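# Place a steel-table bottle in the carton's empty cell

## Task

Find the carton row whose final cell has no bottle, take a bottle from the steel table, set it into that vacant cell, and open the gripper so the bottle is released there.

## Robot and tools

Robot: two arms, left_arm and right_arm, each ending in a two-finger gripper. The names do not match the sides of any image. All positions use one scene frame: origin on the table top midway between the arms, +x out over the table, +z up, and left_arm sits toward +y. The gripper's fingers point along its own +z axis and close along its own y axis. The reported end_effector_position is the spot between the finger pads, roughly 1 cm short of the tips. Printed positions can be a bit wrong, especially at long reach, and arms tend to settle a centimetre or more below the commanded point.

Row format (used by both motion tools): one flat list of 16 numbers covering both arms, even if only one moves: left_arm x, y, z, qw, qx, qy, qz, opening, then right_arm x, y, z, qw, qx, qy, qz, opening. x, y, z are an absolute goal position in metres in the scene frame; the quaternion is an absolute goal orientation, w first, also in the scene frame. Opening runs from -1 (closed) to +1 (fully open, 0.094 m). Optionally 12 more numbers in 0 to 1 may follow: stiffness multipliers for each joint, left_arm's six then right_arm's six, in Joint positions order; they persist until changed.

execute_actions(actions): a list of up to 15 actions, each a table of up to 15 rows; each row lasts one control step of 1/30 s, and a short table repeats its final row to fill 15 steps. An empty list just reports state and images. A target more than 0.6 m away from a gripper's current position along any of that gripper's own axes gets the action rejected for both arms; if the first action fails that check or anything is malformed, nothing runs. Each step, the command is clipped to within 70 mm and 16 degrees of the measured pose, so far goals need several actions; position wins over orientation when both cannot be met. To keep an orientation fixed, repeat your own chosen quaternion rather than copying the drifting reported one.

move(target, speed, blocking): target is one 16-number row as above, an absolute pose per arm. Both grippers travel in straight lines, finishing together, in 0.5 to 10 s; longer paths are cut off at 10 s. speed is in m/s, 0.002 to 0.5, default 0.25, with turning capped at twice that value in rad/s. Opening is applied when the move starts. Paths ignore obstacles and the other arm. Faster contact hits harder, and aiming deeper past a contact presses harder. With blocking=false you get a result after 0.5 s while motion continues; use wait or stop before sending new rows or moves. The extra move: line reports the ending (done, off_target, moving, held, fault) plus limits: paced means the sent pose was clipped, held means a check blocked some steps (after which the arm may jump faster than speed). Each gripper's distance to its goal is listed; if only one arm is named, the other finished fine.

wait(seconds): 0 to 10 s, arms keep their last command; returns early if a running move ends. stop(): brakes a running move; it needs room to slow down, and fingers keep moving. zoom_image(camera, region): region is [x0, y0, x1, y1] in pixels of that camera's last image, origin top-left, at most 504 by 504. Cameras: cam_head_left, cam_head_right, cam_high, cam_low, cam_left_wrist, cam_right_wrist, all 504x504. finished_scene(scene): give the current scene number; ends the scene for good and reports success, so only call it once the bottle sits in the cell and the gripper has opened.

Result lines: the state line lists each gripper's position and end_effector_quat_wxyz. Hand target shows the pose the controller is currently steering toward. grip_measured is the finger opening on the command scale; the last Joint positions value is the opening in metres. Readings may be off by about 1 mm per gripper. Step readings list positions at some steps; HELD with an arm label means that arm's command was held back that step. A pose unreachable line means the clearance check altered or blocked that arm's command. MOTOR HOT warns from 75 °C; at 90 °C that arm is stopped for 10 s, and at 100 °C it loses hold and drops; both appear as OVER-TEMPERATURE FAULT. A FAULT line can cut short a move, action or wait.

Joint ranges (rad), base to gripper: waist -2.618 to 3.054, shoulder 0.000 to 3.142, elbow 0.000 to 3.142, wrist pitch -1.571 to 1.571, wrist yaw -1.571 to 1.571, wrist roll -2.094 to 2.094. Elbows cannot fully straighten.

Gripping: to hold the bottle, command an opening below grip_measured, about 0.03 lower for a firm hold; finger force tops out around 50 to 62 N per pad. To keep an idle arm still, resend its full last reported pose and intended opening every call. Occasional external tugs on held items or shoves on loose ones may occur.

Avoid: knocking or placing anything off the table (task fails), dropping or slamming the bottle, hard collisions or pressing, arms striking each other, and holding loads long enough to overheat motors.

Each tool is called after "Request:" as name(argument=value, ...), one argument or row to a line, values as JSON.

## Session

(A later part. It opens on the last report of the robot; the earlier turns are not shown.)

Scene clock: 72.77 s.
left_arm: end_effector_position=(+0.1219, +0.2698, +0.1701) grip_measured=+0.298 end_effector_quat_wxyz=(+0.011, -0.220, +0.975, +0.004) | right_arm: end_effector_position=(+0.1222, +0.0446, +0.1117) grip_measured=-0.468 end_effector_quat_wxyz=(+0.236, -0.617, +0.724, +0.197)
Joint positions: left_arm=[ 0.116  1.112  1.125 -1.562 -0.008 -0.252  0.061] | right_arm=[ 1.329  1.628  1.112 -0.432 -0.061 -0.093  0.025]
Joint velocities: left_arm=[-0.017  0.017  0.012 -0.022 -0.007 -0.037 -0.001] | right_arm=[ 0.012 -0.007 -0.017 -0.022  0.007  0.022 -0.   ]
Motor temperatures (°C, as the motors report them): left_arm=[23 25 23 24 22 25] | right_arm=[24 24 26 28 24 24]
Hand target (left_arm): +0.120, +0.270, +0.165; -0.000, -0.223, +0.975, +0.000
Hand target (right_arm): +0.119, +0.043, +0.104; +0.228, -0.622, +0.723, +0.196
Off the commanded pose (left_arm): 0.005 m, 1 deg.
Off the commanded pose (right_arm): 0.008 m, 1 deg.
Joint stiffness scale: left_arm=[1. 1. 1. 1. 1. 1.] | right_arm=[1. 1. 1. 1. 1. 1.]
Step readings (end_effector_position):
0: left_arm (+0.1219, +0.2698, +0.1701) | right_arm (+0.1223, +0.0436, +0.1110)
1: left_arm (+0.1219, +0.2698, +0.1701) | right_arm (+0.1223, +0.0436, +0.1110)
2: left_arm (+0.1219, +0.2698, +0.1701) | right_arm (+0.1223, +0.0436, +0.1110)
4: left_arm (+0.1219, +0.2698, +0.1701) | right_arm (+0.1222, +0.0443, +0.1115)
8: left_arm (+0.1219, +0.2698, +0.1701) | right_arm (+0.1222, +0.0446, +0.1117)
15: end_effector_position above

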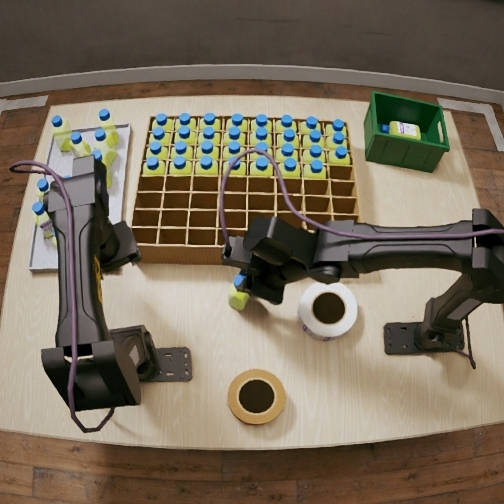

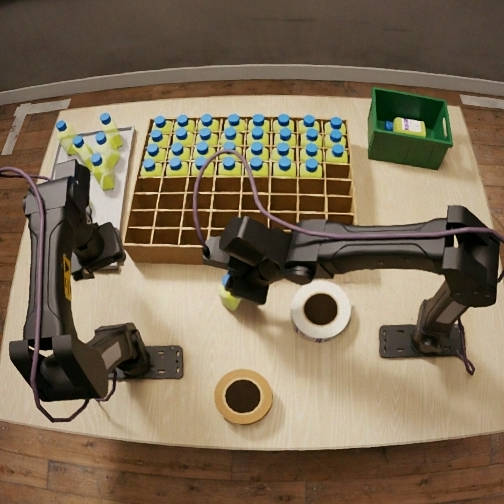

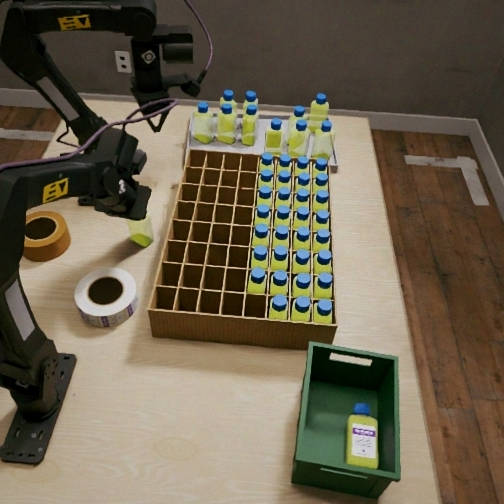

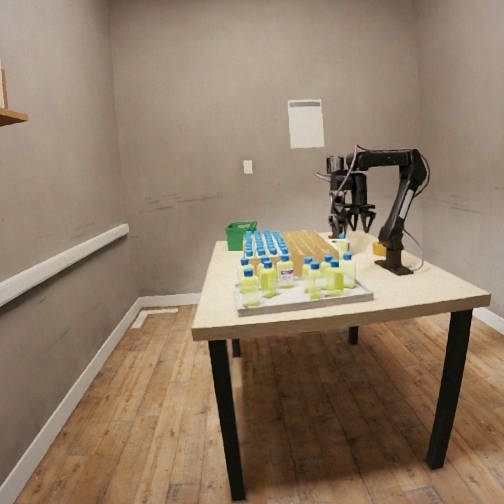

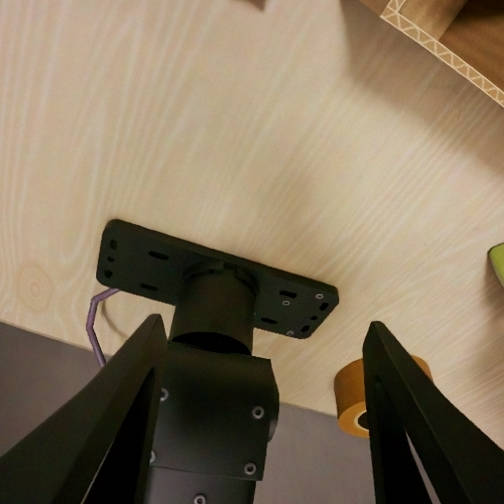

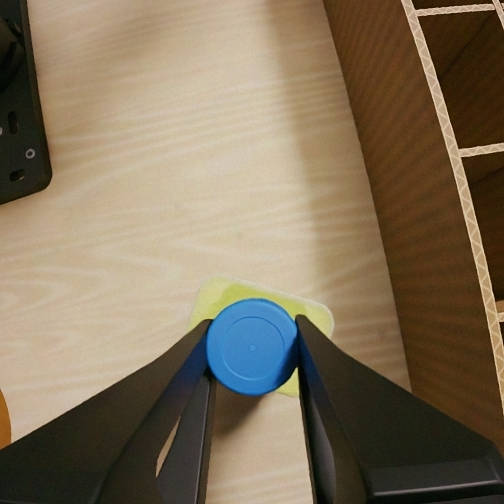

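Request:
move(
  target=[0.12, 0.27, 0.165, 0, -0.2231, 0.9748, 0, 0.3, 0.13, 0.035, 0.245, 0.2563, -0.4985, 0.813, 0.1572, -0.52],
  speed=0.22,
)

Request:
move(
  target=[0.12, 0.27, 0.165, 0, -0.2231, 0.9748, 0, 0.3, 0.384, -0.189, 0.245, 0.2978, -0.1331, 0.9444, 0.042, -0.52],
  speed=0.3,
)

Scene clock: 76.60 s.
left_arm: end_effector_position=(+0.1219, +0.2697, +0.1701) grip_measured=+0.298 end_effector_quat_wxyz=(+0.011, -0.220, +0.975, +0.004) | right_arm: end_effector_position=(+0.1281, +0.0284, +0.2351) grip_measured=-0.468 end_effector_quat_wxyz=(+0.244, -0.503, +0.815, +0.155)
Joint positions: left_arm=[ 0.116  1.112  1.125 -1.562 -0.008 -0.252  0.061] | right_arm=[ 1.388  1.604  1.604 -0.997  0.132  0.213  0.025]
Joint velocities: left_arm=[ 0.007 -0.002 -0.007 -0.022  0.007 -0.037  0.   ] | right_arm=[-0.012 -0.007  0.002 -0.037  0.007 -0.037 -0.   ]
Motor temperatures (°C, as the motors report them): left_arm=[23 25 23 24 22 25] | right_arm=[24 24 26 28 24 24]
Hand target (left_arm): +0.120, +0.270, +0.165; -0.000, -0.223, +0.975, -0.000
Hand target (right_arm): +0.129, +0.032, +0.244; +0.256, -0.498, +0.813, +0.158
Off the commanded pose (left_arm): 0.005 m, 1 deg.
Off the commanded pose (right_arm): 0.012 m, 1 deg.
Joint stiffness scale: left_arm=[1. 1. 1. 1. 1. 1.] | right_arm=[1. 1. 1. 1. 1. 1.]
move: off_target (right_arm)

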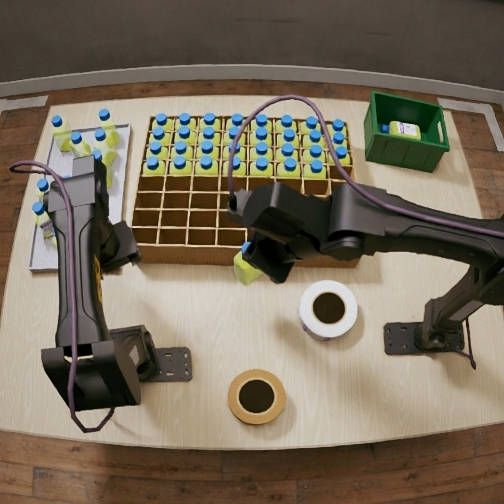

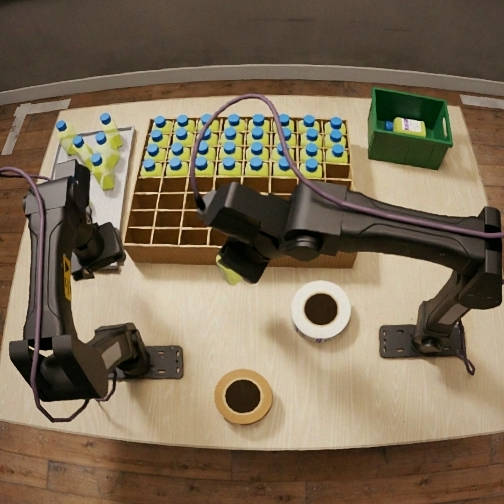

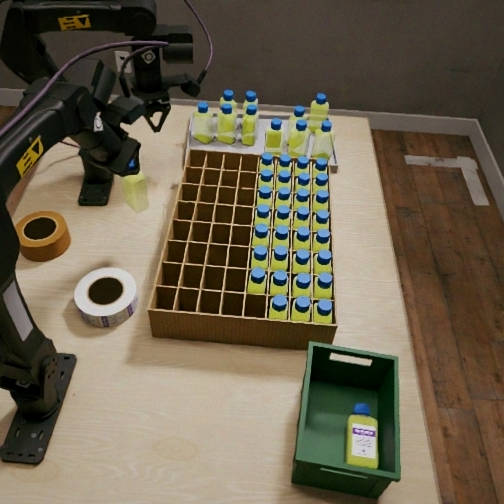

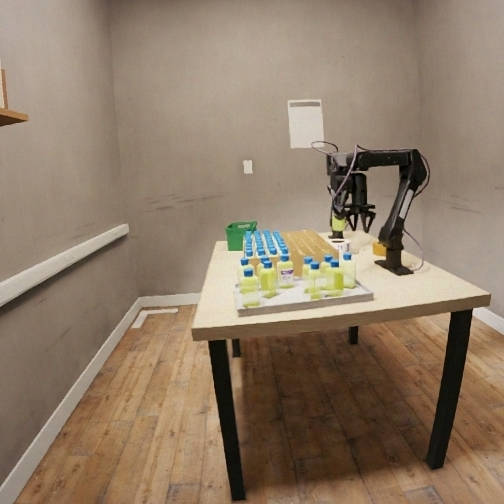

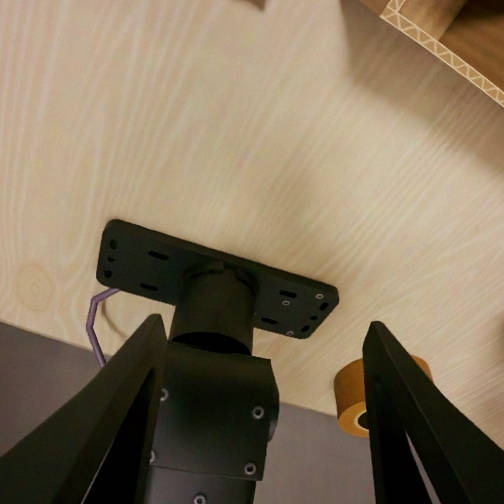

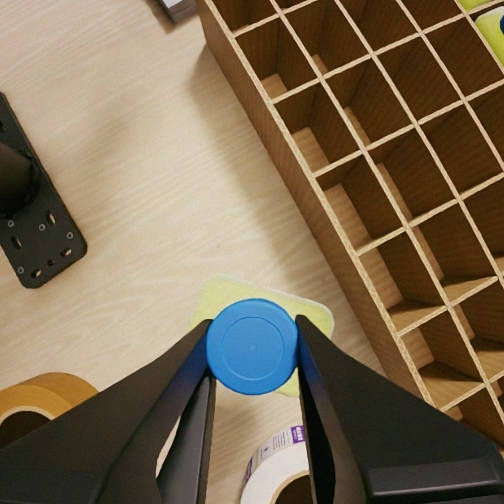

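Scene clock: 78.40 s.
left_arm: end_effector_position=(+0.1219, +0.2697, +0.1701) grip_measured=+0.298 end_effector_quat_wxyz=(+0.011, -0.220, +0.975, +0.004) | right_arm: end_effector_position=(+0.3757, -0.1954, +0.2290) grip_measured=-0.468 end_effector_quat_wxyz=(+0.283, -0.135, +0.949, +0.030)
Joint positions: left_arm=[ 0.116  1.112  1.125 -1.562 -0.008 -0.252  0.061] | right_arm=[ 0.537  1.555  1.536 -0.989  0.14   0.183  0.025]
Joint velocities: left_arm=[ 0.017 -0.002 -0.007 -0.022 -0.051 -0.037 -0.001] | right_arm=[-0.002 -0.007 -0.002 -0.037  0.037 -0.022  0.   ]
Motor temperatures (°C, as the motors report them): left_arm=[23 25 23 24 22 25] | right_arm=[24 25 26 28 24 24]
Hand target (left_arm): +0.120, +0.270, +0.165; -0.000, -0.223, +0.975, +0.000
Hand target (right_arm): +0.385, -0.191, +0.245; +0.309, -0.134, +0.941, +0.037
Off the commanded pose (left_arm): 0.005 m, 1 deg.
Off the commanded pose (right_arm): 0.019 m, 2 deg.
Joint stiffness scale: left_arm=[1. 1. 1. 1. 1. 1.] | right_arm=[1. 1. 1. 1. 1. 1.]
move: off_target (right_arm)

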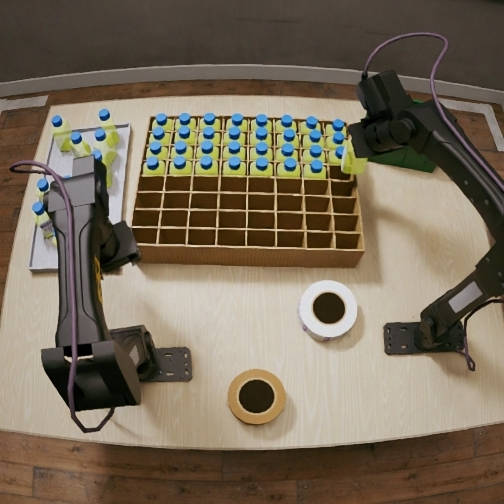

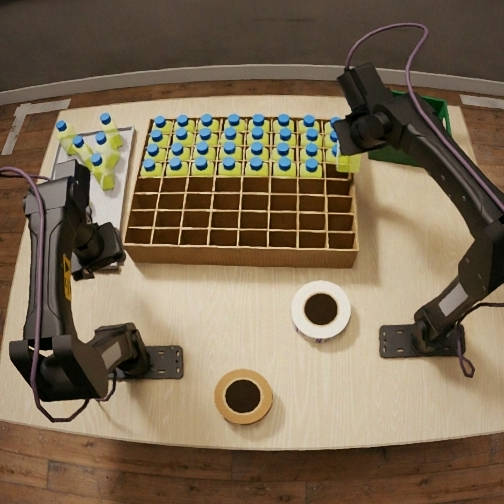

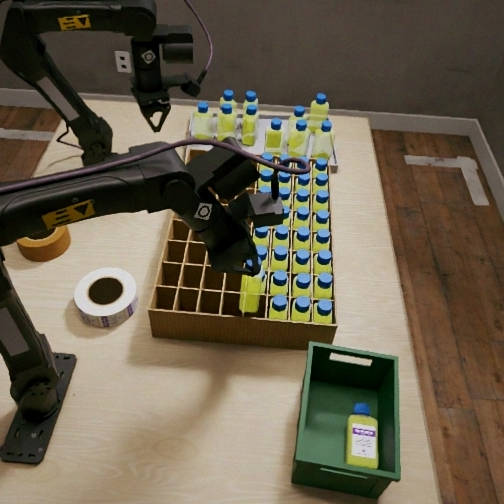

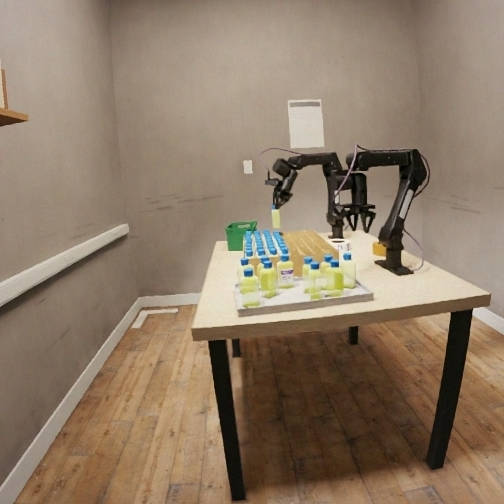

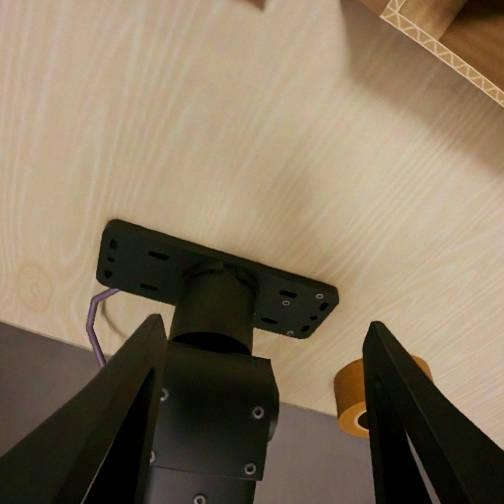

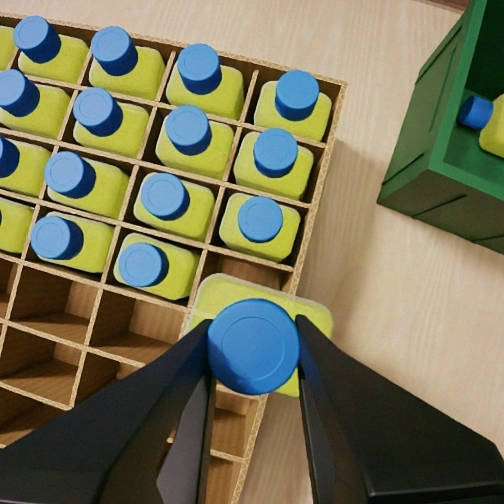

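Request:
zoom_image(
  camera="cam_right_wrist",
  region=[90, 170, 370, 420],
)

Request:
zoom_image(
  camera="cam_high",
  region=[190, 220, 350, 350],
)

Request:
zoom_image(
  camera="cam_head_right",
  region=[280, 100, 400, 220],
)

Region (90, 170, 370, 420) of cam_right_wrist's 504x504 image, scaled by 1.800, with more detail than that image has; it fills the top 450 rows of this view, and the rest is white.

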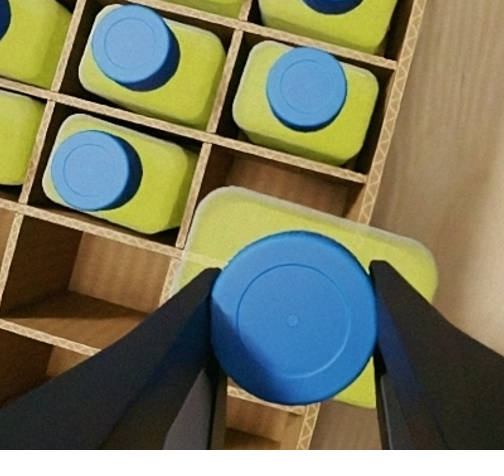

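Region (190, 220, 350, 350) of cam_high's 504x504 image, scaled by 3.150, with more detail than that image has; it fills the top 410 rows of this view, and the rest is white.

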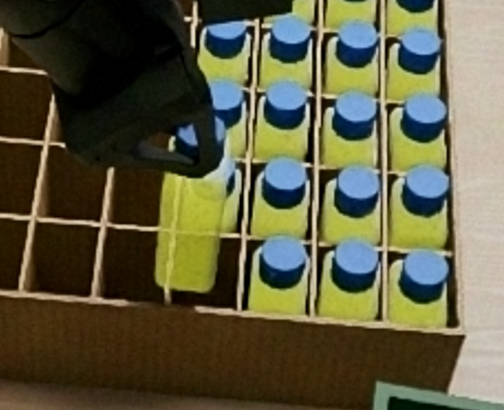

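Region (280, 100, 400, 220) of cam_head_right's 504x504 image, scaled by 4.200, with more detail than that image has.

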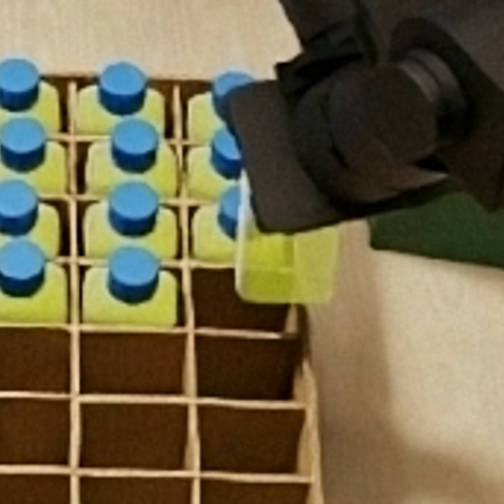

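Request:
move(
  target=[0.12, 0.27, 0.165, 0, -0.2231, 0.9748, 0, 0.3, 0.388, -0.184, 0.222, 0.3183, -0.1321, 0.9376, 0.0448, -0.52],
  speed=0.08,
)

Scene clock: 82.33 s.
left_arm: end_effector_position=(+0.1219, +0.2697, +0.1701) grip_measured=+0.298 end_effector_quat_wxyz=(+0.011, -0.220, +0.975, +0.004) | right_arm: end_effector_position=(+0.3854, -0.1883, +0.2158) grip_measured=-0.468 end_effector_quat_wxyz=(+0.301, -0.135, +0.943, +0.038)
Joint positions: left_arm=[ 0.116  1.112  1.125 -1.562 -0.008 -0.252  0.061] | right_arm=[ 0.541  1.555  1.46  -0.873  0.14   0.183  0.025]
Joint velocities: left_arm=[-0.017 -0.027 -0.007 -0.037 -0.007 -0.066 -0.001] | right_arm=[-0.002 -0.002 -0.027  0.051 -0.066 -0.022  0.001]
Motor temperatures (°C, as the motors report them): left_arm=[23 24 23 24 22 25] | right_arm=[24 25 26 28 24 24]
Hand target (left_arm): +0.120, +0.270, +0.165; -0.000, -0.223, +0.975, +0.000
Hand target (right_arm): +0.388, -0.184, +0.223; +0.318, -0.133, +0.938, +0.045
Off the commanded pose (left_arm): 0.005 m, 1 deg.
Off the commanded pose (right_arm): 0.008 m, 2 deg.
Joint stiffness scale: left_arm=[1. 1. 1. 1. 1. 1.] | right_arm=[1. 1. 1. 1. 1. 1.]
move: done

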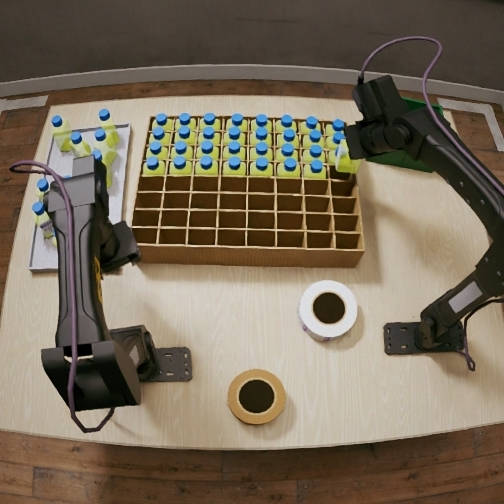

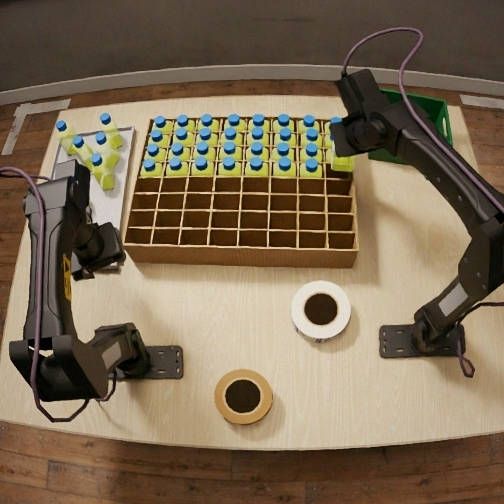

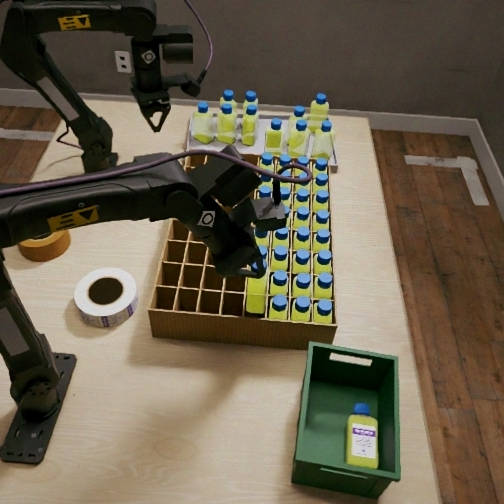

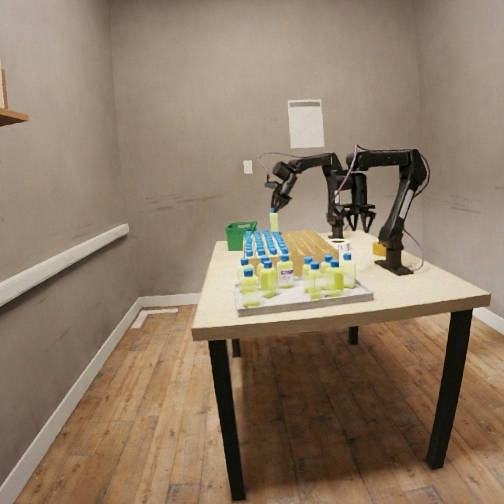

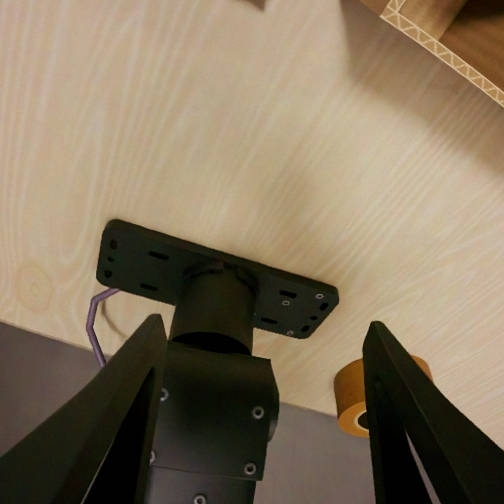

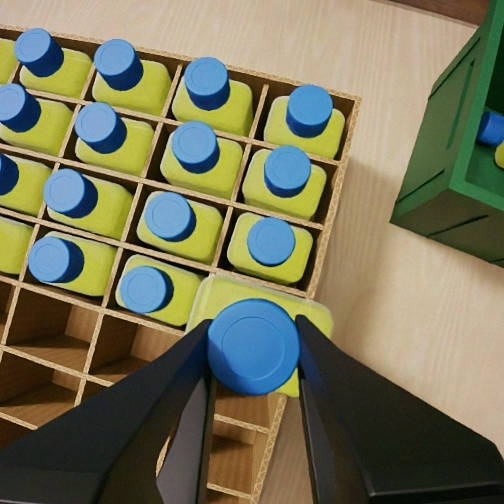

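Request:
zoom_image(
  camera="cam_high",
  region=[190, 220, 350, 350],
)

Request:
zoom_image(
  camera="cam_head_right",
  region=[280, 100, 400, 220],
)

Request:
zoom_image(
  camera="cam_right_wrist",
  region=[90, 170, 370, 420],
)

Region (190, 220, 350, 350) of cam_high's 504x504 image, scaled by 3.150, with more detail than that image has; it fills the top 410 rows of this view, and the rest is white.

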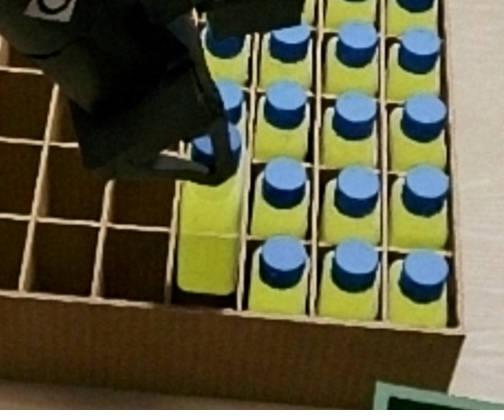

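Region (280, 100, 400, 220) of cam_head_right's 504x504 image, scaled by 4.200, with more detail than that image has.

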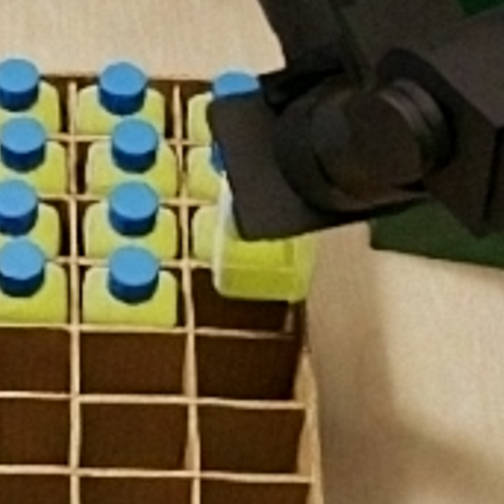

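Region (90, 170, 370, 420) of cam_right_wrist's 504x504 image, scaled by 1.800, with more detail than that image has; it fills the top 450 rows of this view, and the rest is white.

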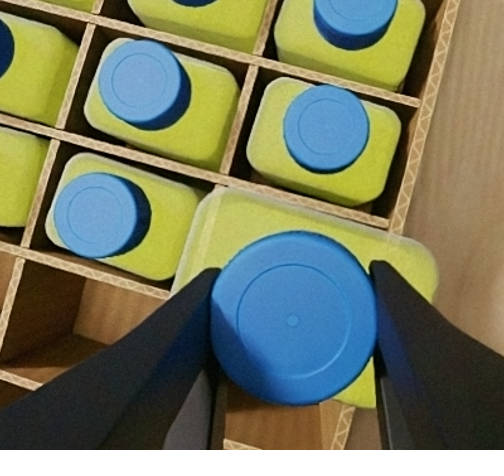

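Request:
move(
  target=[0.12, 0.27, 0.165, 0, -0.2231, 0.9748, 0, 0.3, 0.388, -0.182, 0.198, 0.3183, -0.1321, 0.9376, 0.0448, -0.52],
  speed=0.05,
)

Scene clock: 84.63 s.
left_arm: end_effector_position=(+0.1219, +0.2697, +0.1701) grip_measured=+0.298 end_effector_quat_wxyz=(+0.011, -0.220, +0.975, +0.004) | right_arm: end_effector_position=(+0.3853, -0.1850, +0.1895) grip_measured=-0.468 end_effector_quat_wxyz=(+0.299, -0.136, +0.944, +0.039)
Joint positions: left_arm=[ 0.116  1.112  1.125 -1.562 -0.008 -0.252  0.061] | right_arm=[ 0.548  1.555  1.358 -0.776  0.14   0.189  0.025]
Joint velocities: left_arm=[-0.007 -0.012  0.012 -0.051  0.007  0.051 -0.   ] | right_arm=[-0.007  0.002 -0.007  0.007 -0.037 -0.066 -0.001]
Motor temperatures (°C, as the motors report them): left_arm=[23 24 23 24 22 25] | right_arm=[24 25 26 28 24 24]
Hand target (left_arm): +0.120, +0.270, +0.165; -0.000, -0.223, +0.975, +0.000
Hand target (right_arm): +0.388, -0.182, +0.198; +0.318, -0.132, +0.938, +0.045
Off the commanded pose (left_arm): 0.005 m, 1 deg.
Off the commanded pose (right_arm): 0.009 m, 2 deg.
Joint stiffness scale: left_arm=[1. 1. 1. 1. 1. 1.] | right_arm=[1. 1. 1. 1. 1. 1.]
move: done

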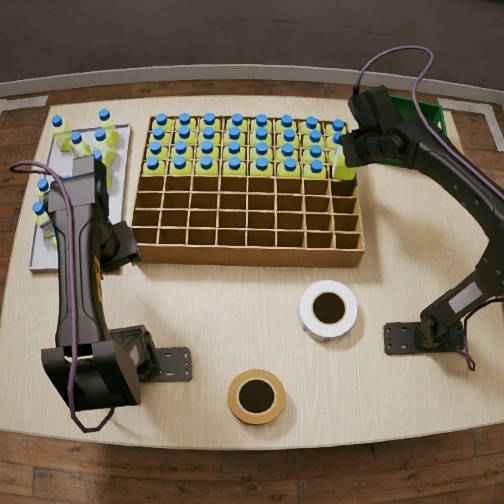

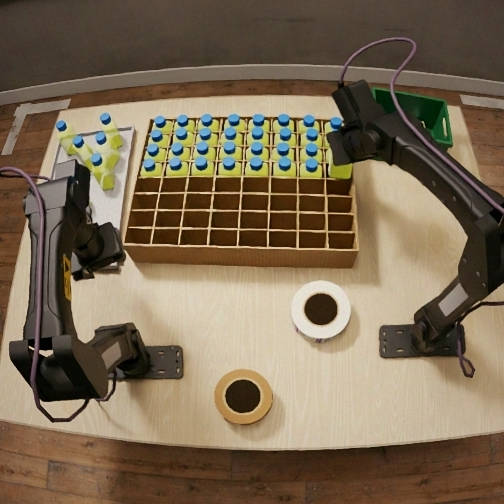

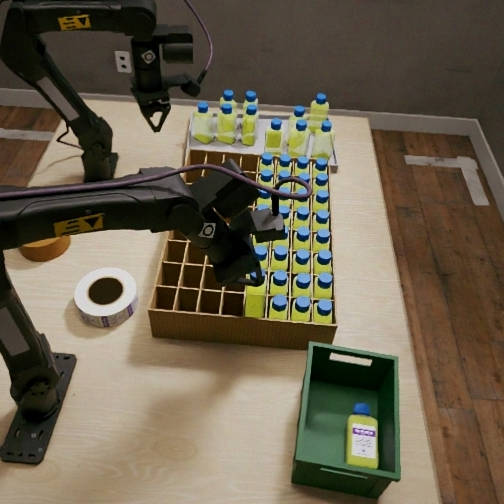

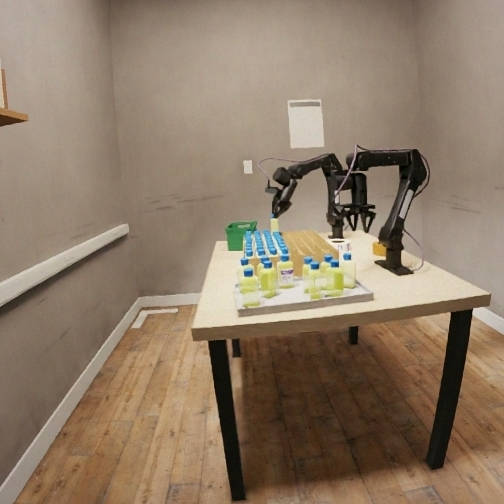

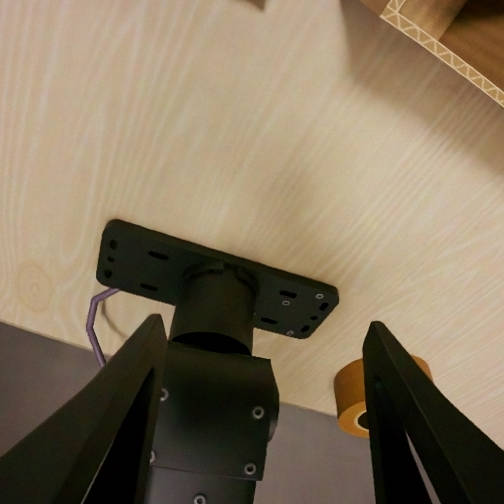

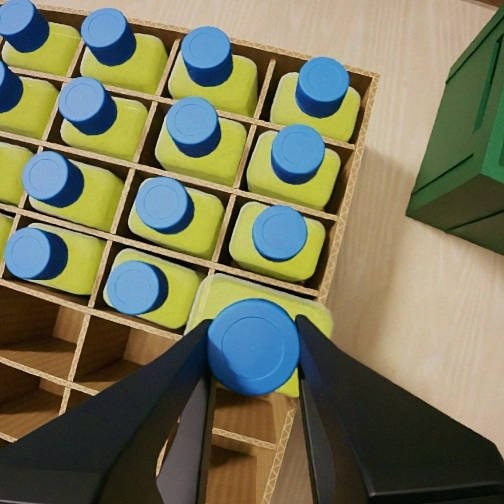

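Request:
move(
  target=[0.12, 0.27, 0.165, 0, -0.2231, 0.9748, 0, 0.3, 0.388, -0.182, 0.130, 0.3183, -0.1321, 0.9376, 0.0448, -0.52],
  speed=0.08,
)

Scene clock: 86.20 s.
left_arm: end_effector_position=(+0.1219, +0.2697, +0.1701) grip_measured=+0.298 end_effector_quat_wxyz=(+0.011, -0.220, +0.975, +0.004) | right_arm: end_effector_position=(+0.3847, -0.1847, +0.1307) grip_measured=-0.468 end_effector_quat_wxyz=(+0.308, -0.135, +0.941, +0.044)
Joint positions: left_arm=[ 0.116  1.112  1.125 -1.562 -0.008 -0.252  0.061] | right_arm=[ 0.548  1.555  1.112 -0.508  0.137  0.189  0.025]
Joint velocities: left_arm=[-0.002 -0.002 -0.002  0.037 -0.066 -0.051 -0.   ] | right_arm=[-0.002 -0.002 -0.007  0.066 -0.066 -0.051 -0.   ]
Motor temperatures (°C, as the motors report them): left_arm=[23 24 23 24 22 25] | right_arm=[24 25 26 28 24 24]
Hand target (left_arm): +0.120, +0.270, +0.165; -0.000, -0.223, +0.975, +0.000
Hand target (right_arm): +0.389, -0.181, +0.130; +0.318, -0.132, +0.938, +0.045
Off the commanded pose (left_arm): 0.005 m, 1 deg.
Off the commanded pose (right_arm): 0.004 m, 1 deg.
Joint stiffness scale: left_arm=[1. 1. 1. 1. 1. 1.] | right_arm=[1. 1. 1. 1. 1. 1.]
move: done

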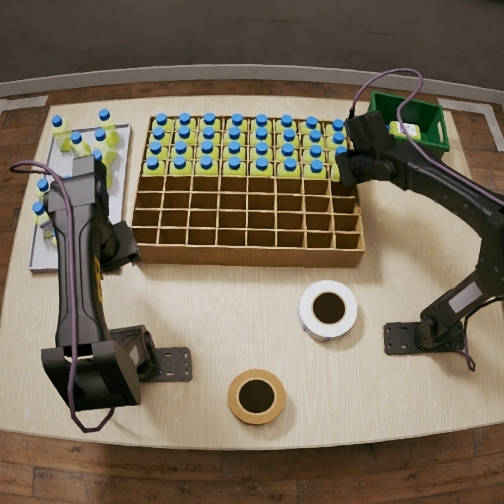

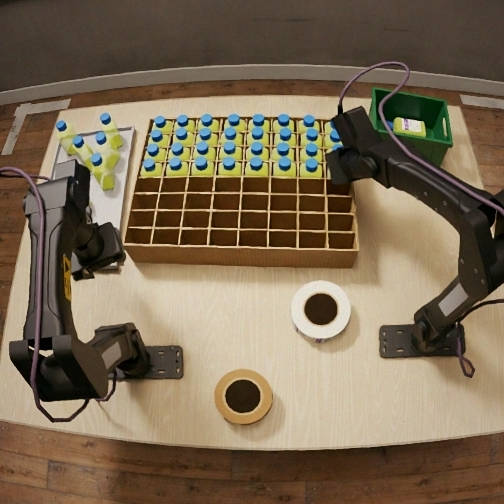

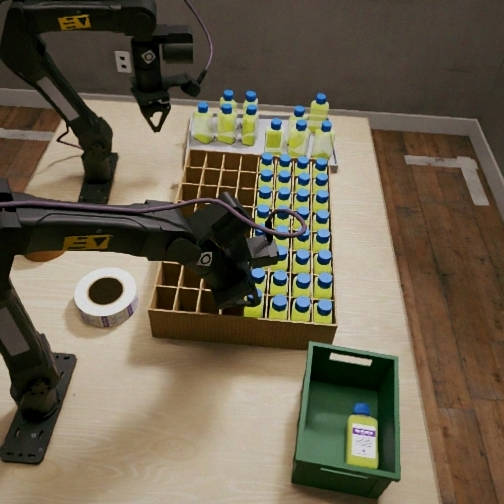

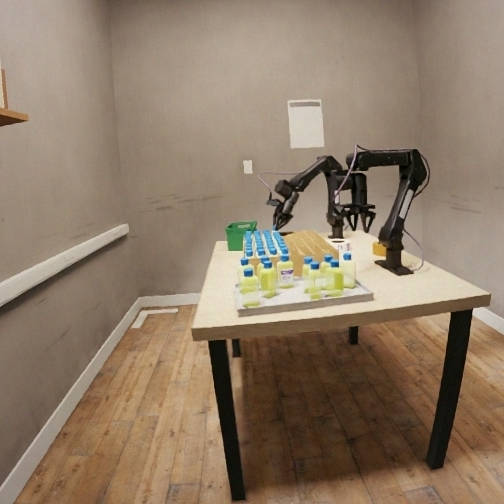

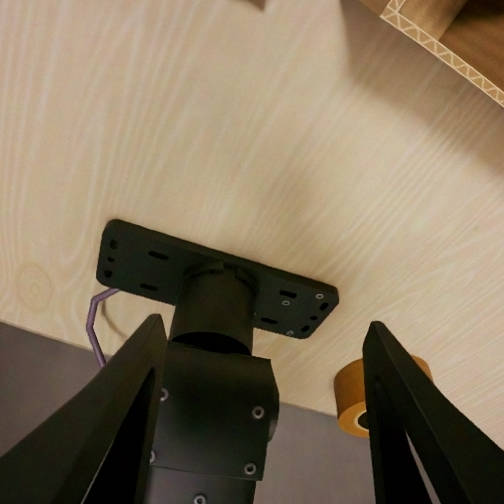

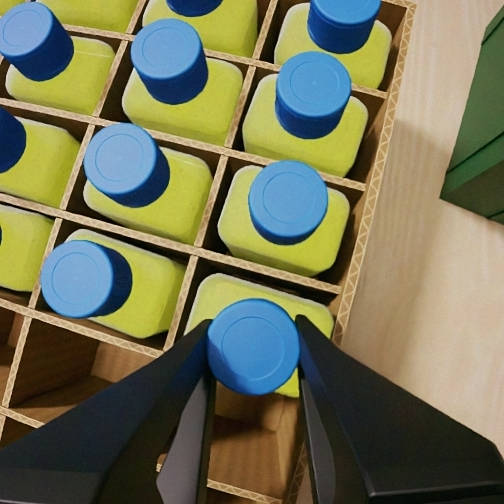

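Request:
move(
  target=[0.12, 0.27, 0.165, 0, -0.2231, 0.9748, 0, 0.3, 0.388, -0.182, 0.114, 0.3183, -0.1321, 0.9376, 0.0448, -0.52],
  speed=0.04,
)

Scene clock: 87.37 s.
left_arm: end_effector_position=(+0.1219, +0.2697, +0.1701) grip_measured=+0.298 end_effector_quat_wxyz=(+0.011, -0.220, +0.975, +0.004) | right_arm: end_effector_position=(+0.3855, -0.1843, +0.1153) grip_measured=-0.468 end_effector_quat_wxyz=(+0.311, -0.135, +0.940, +0.045)
Joint positions: left_arm=[ 0.116  1.112  1.125 -1.562 -0.008 -0.252  0.061] | right_arm=[ 0.548  1.569  1.059 -0.435  0.138  0.189  0.025]
Joint velocities: left_arm=[-0.007 -0.007 -0.002 -0.007  0.007 -0.007  0.001] | right_arm=[ 0.002 -0.012 -0.012  0.022 -0.007  0.022  0.   ]
Motor temperatures (°C, as the motors report them): left_arm=[23 24 23 24 22 25] | right_arm=[24 25 26 28 24 24]
Hand target (left_arm): +0.120, +0.270, +0.165; -0.000, -0.223, +0.975, +0.000
Hand target (right_arm): +0.388, -0.182, +0.114; +0.318, -0.132, +0.938, +0.045
Off the commanded pose (left_arm): 0.005 m, 1 deg.
Off the commanded pose (right_arm): 0.004 m, 1 deg.
Joint stiffness scale: left_arm=[1. 1. 1. 1. 1. 1.] | right_arm=[1. 1. 1. 1. 1. 1.]
move: done

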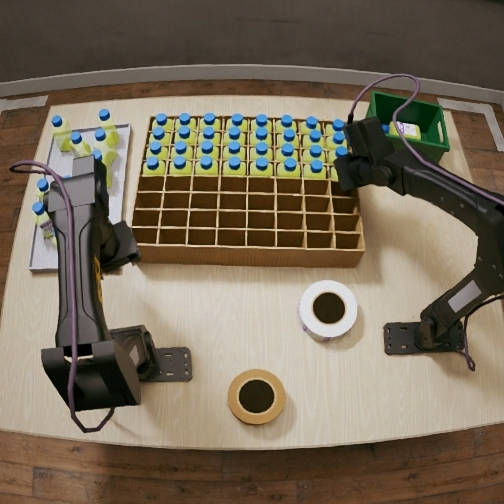

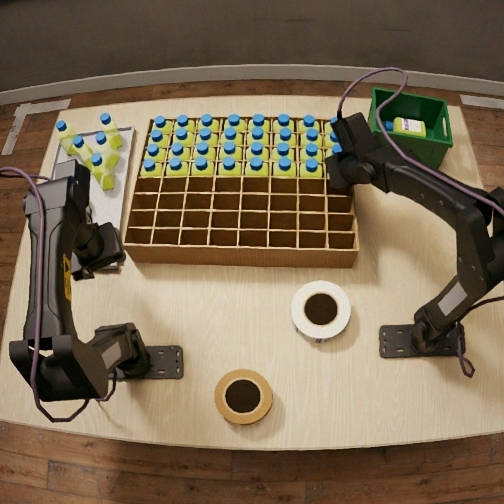

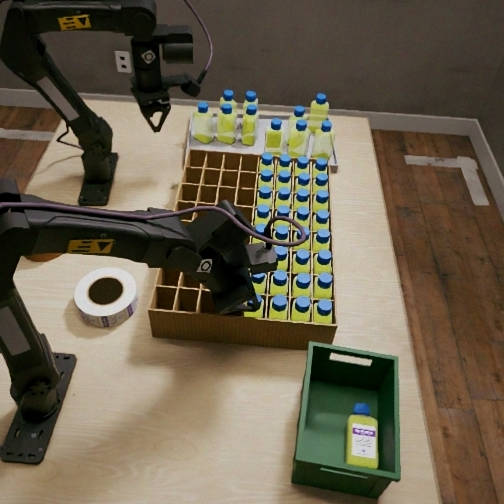

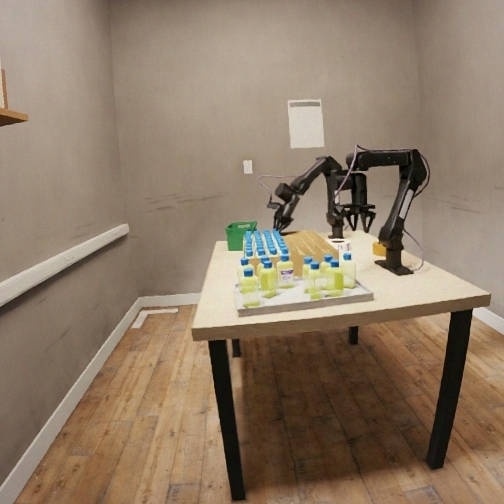

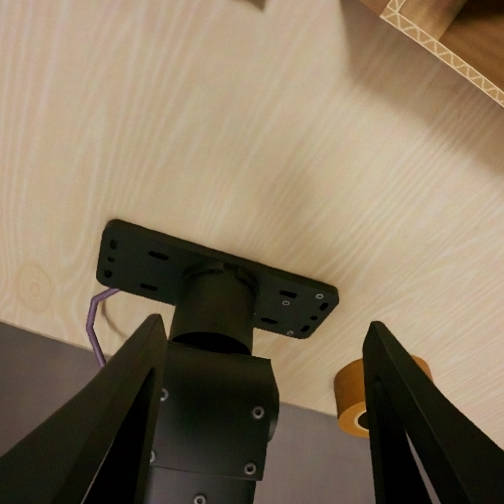

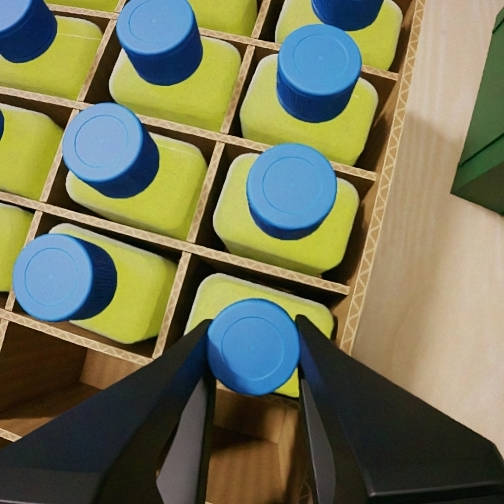

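Request:
execute_actions(
  actions=[
    [[0.12, 0.27, 0.165, 0, -0.2231, 0.9748, 0, 0.3, 0.388, -0.182, 0.113, 0.3183, -0.1321, 0.9376, 0.0448, -0.52],[0.12, 0.27, 0.165, 0, -0.2231, 0.9748, 0, 0.3, 0.388, -0.182, 0.112, 0.3183, -0.1321, 0.9376, 0.0448, -0.52],[0.12, 0.27, 0.165, 0, -0.2231, 0.9748, 0, 0.3, 0.388, -0.182, 0.111, 0.3183, -0.1321, 0.9376, 0.0448, -0.52],[0.12, 0.27, 0.165, 0, -0.2231, 0.9748, 0, 0.3, 0.388, -0.182, 0.110, 0.3183, -0.1321, 0.9376, 0.0448, -0.52],[0.12, 0.27, 0.165, 0, -0.2231, 0.9748, 0, 0.3, 0.388, -0.182, 0.109, 0.3183, -0.1321, 0.9376, 0.0448, -0.52]],
  ],
)

Scene clock: 88.63 s.
left_arm: end_effector_position=(+0.1219, +0.2697, +0.1701) grip_measured=+0.298 end_effector_quat_wxyz=(+0.011, -0.220, +0.975, +0.004) | right_arm: end_effector_position=(+0.3868, -0.1838, +0.1146) grip_measured=-0.468 end_effector_quat_wxyz=(+0.315, -0.134, +0.938, +0.046)
Joint positions: left_arm=[ 0.116  1.112  1.125 -1.562 -0.008 -0.252  0.061] | right_arm=[ 0.548  1.569  1.051 -0.417  0.138  0.189  0.025]
Joint velocities: left_arm=[-0.017  0.002 -0.002 -0.007  0.007 -0.051 -0.001] | right_arm=[ 0.012 -0.002  0.002 -0.051  0.007  0.007 -0.   ]
Motor temperatures (°C, as the motors report them): left_arm=[23 24 23 24 22 25] | right_arm=[24 25 26 28 24 24]
Hand target (left_arm): +0.120, +0.270, +0.165; -0.000, -0.223, +0.975, +0.000
Hand target (right_arm): +0.388, -0.182, +0.109; +0.318, -0.132, +0.938, +0.045
Off the commanded pose (left_arm): 0.005 m, 1 deg.
Off the commanded pose (right_arm): 0.006 m, 0 deg.
Joint stiffness scale: left_arm=[1. 1. 1. 1. 1. 1.] | right_arm=[1. 1. 1. 1. 1. 1.]
Step readings (end_effector_position):
0: left_arm (+0.1219, +0.2697, +0.1701) | right_arm (+0.3855, -0.1843, +0.1153)
1: left_arm (+0.1219, +0.2697, +0.1701) | right_arm (+0.3855, -0.1843, +0.1153)
2: left_arm (+0.1219, +0.2697, +0.1701) | right_arm (+0.3857, -0.1843, +0.1154)
4: left_arm (+0.1219, +0.2697, +0.1701) | right_arm (+0.3858, -0.1842, +0.1147)
8: left_arm (+0.1219, +0.2697, +0.1701) | right_arm (+0.3867, -0.1838, +0.1146)
15: end_effector_position above

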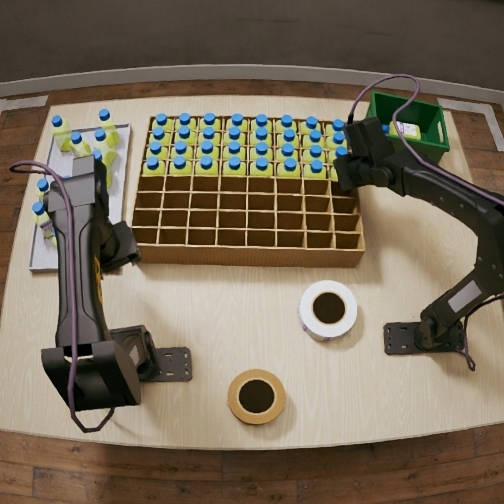

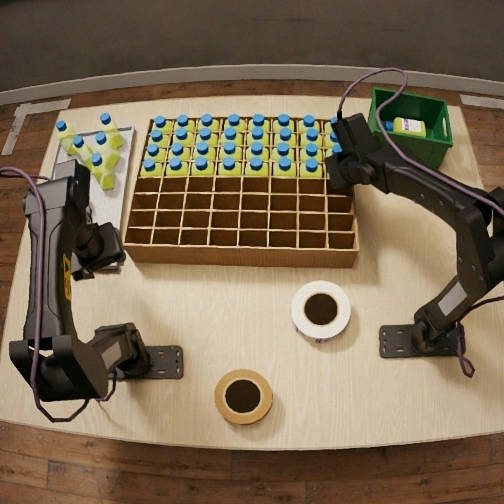

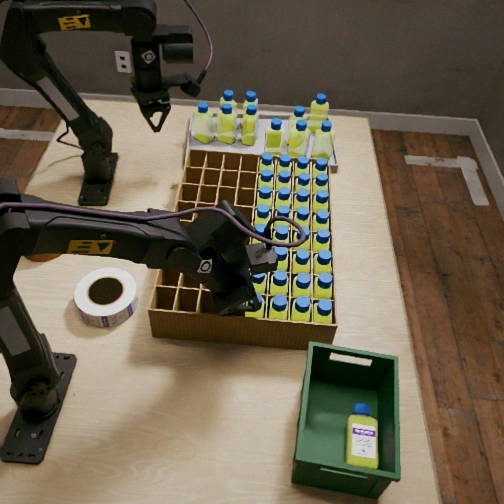

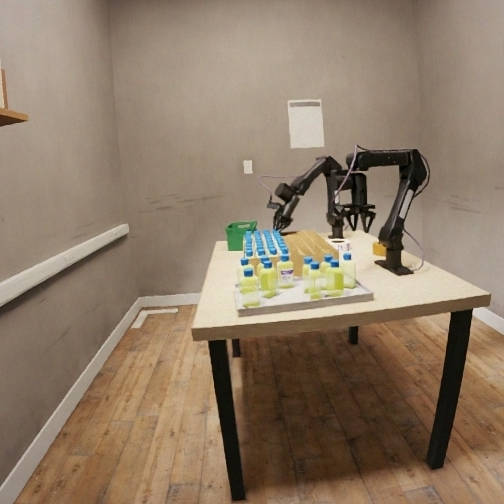

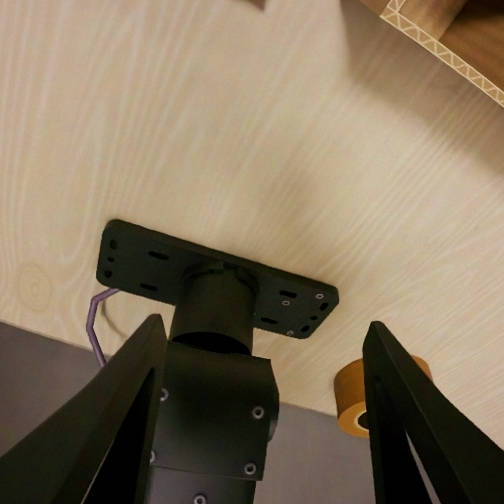

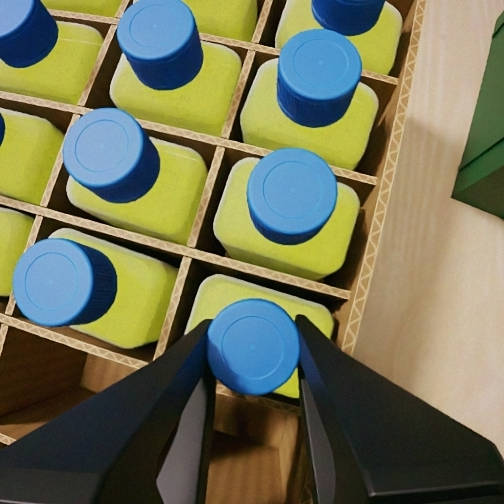

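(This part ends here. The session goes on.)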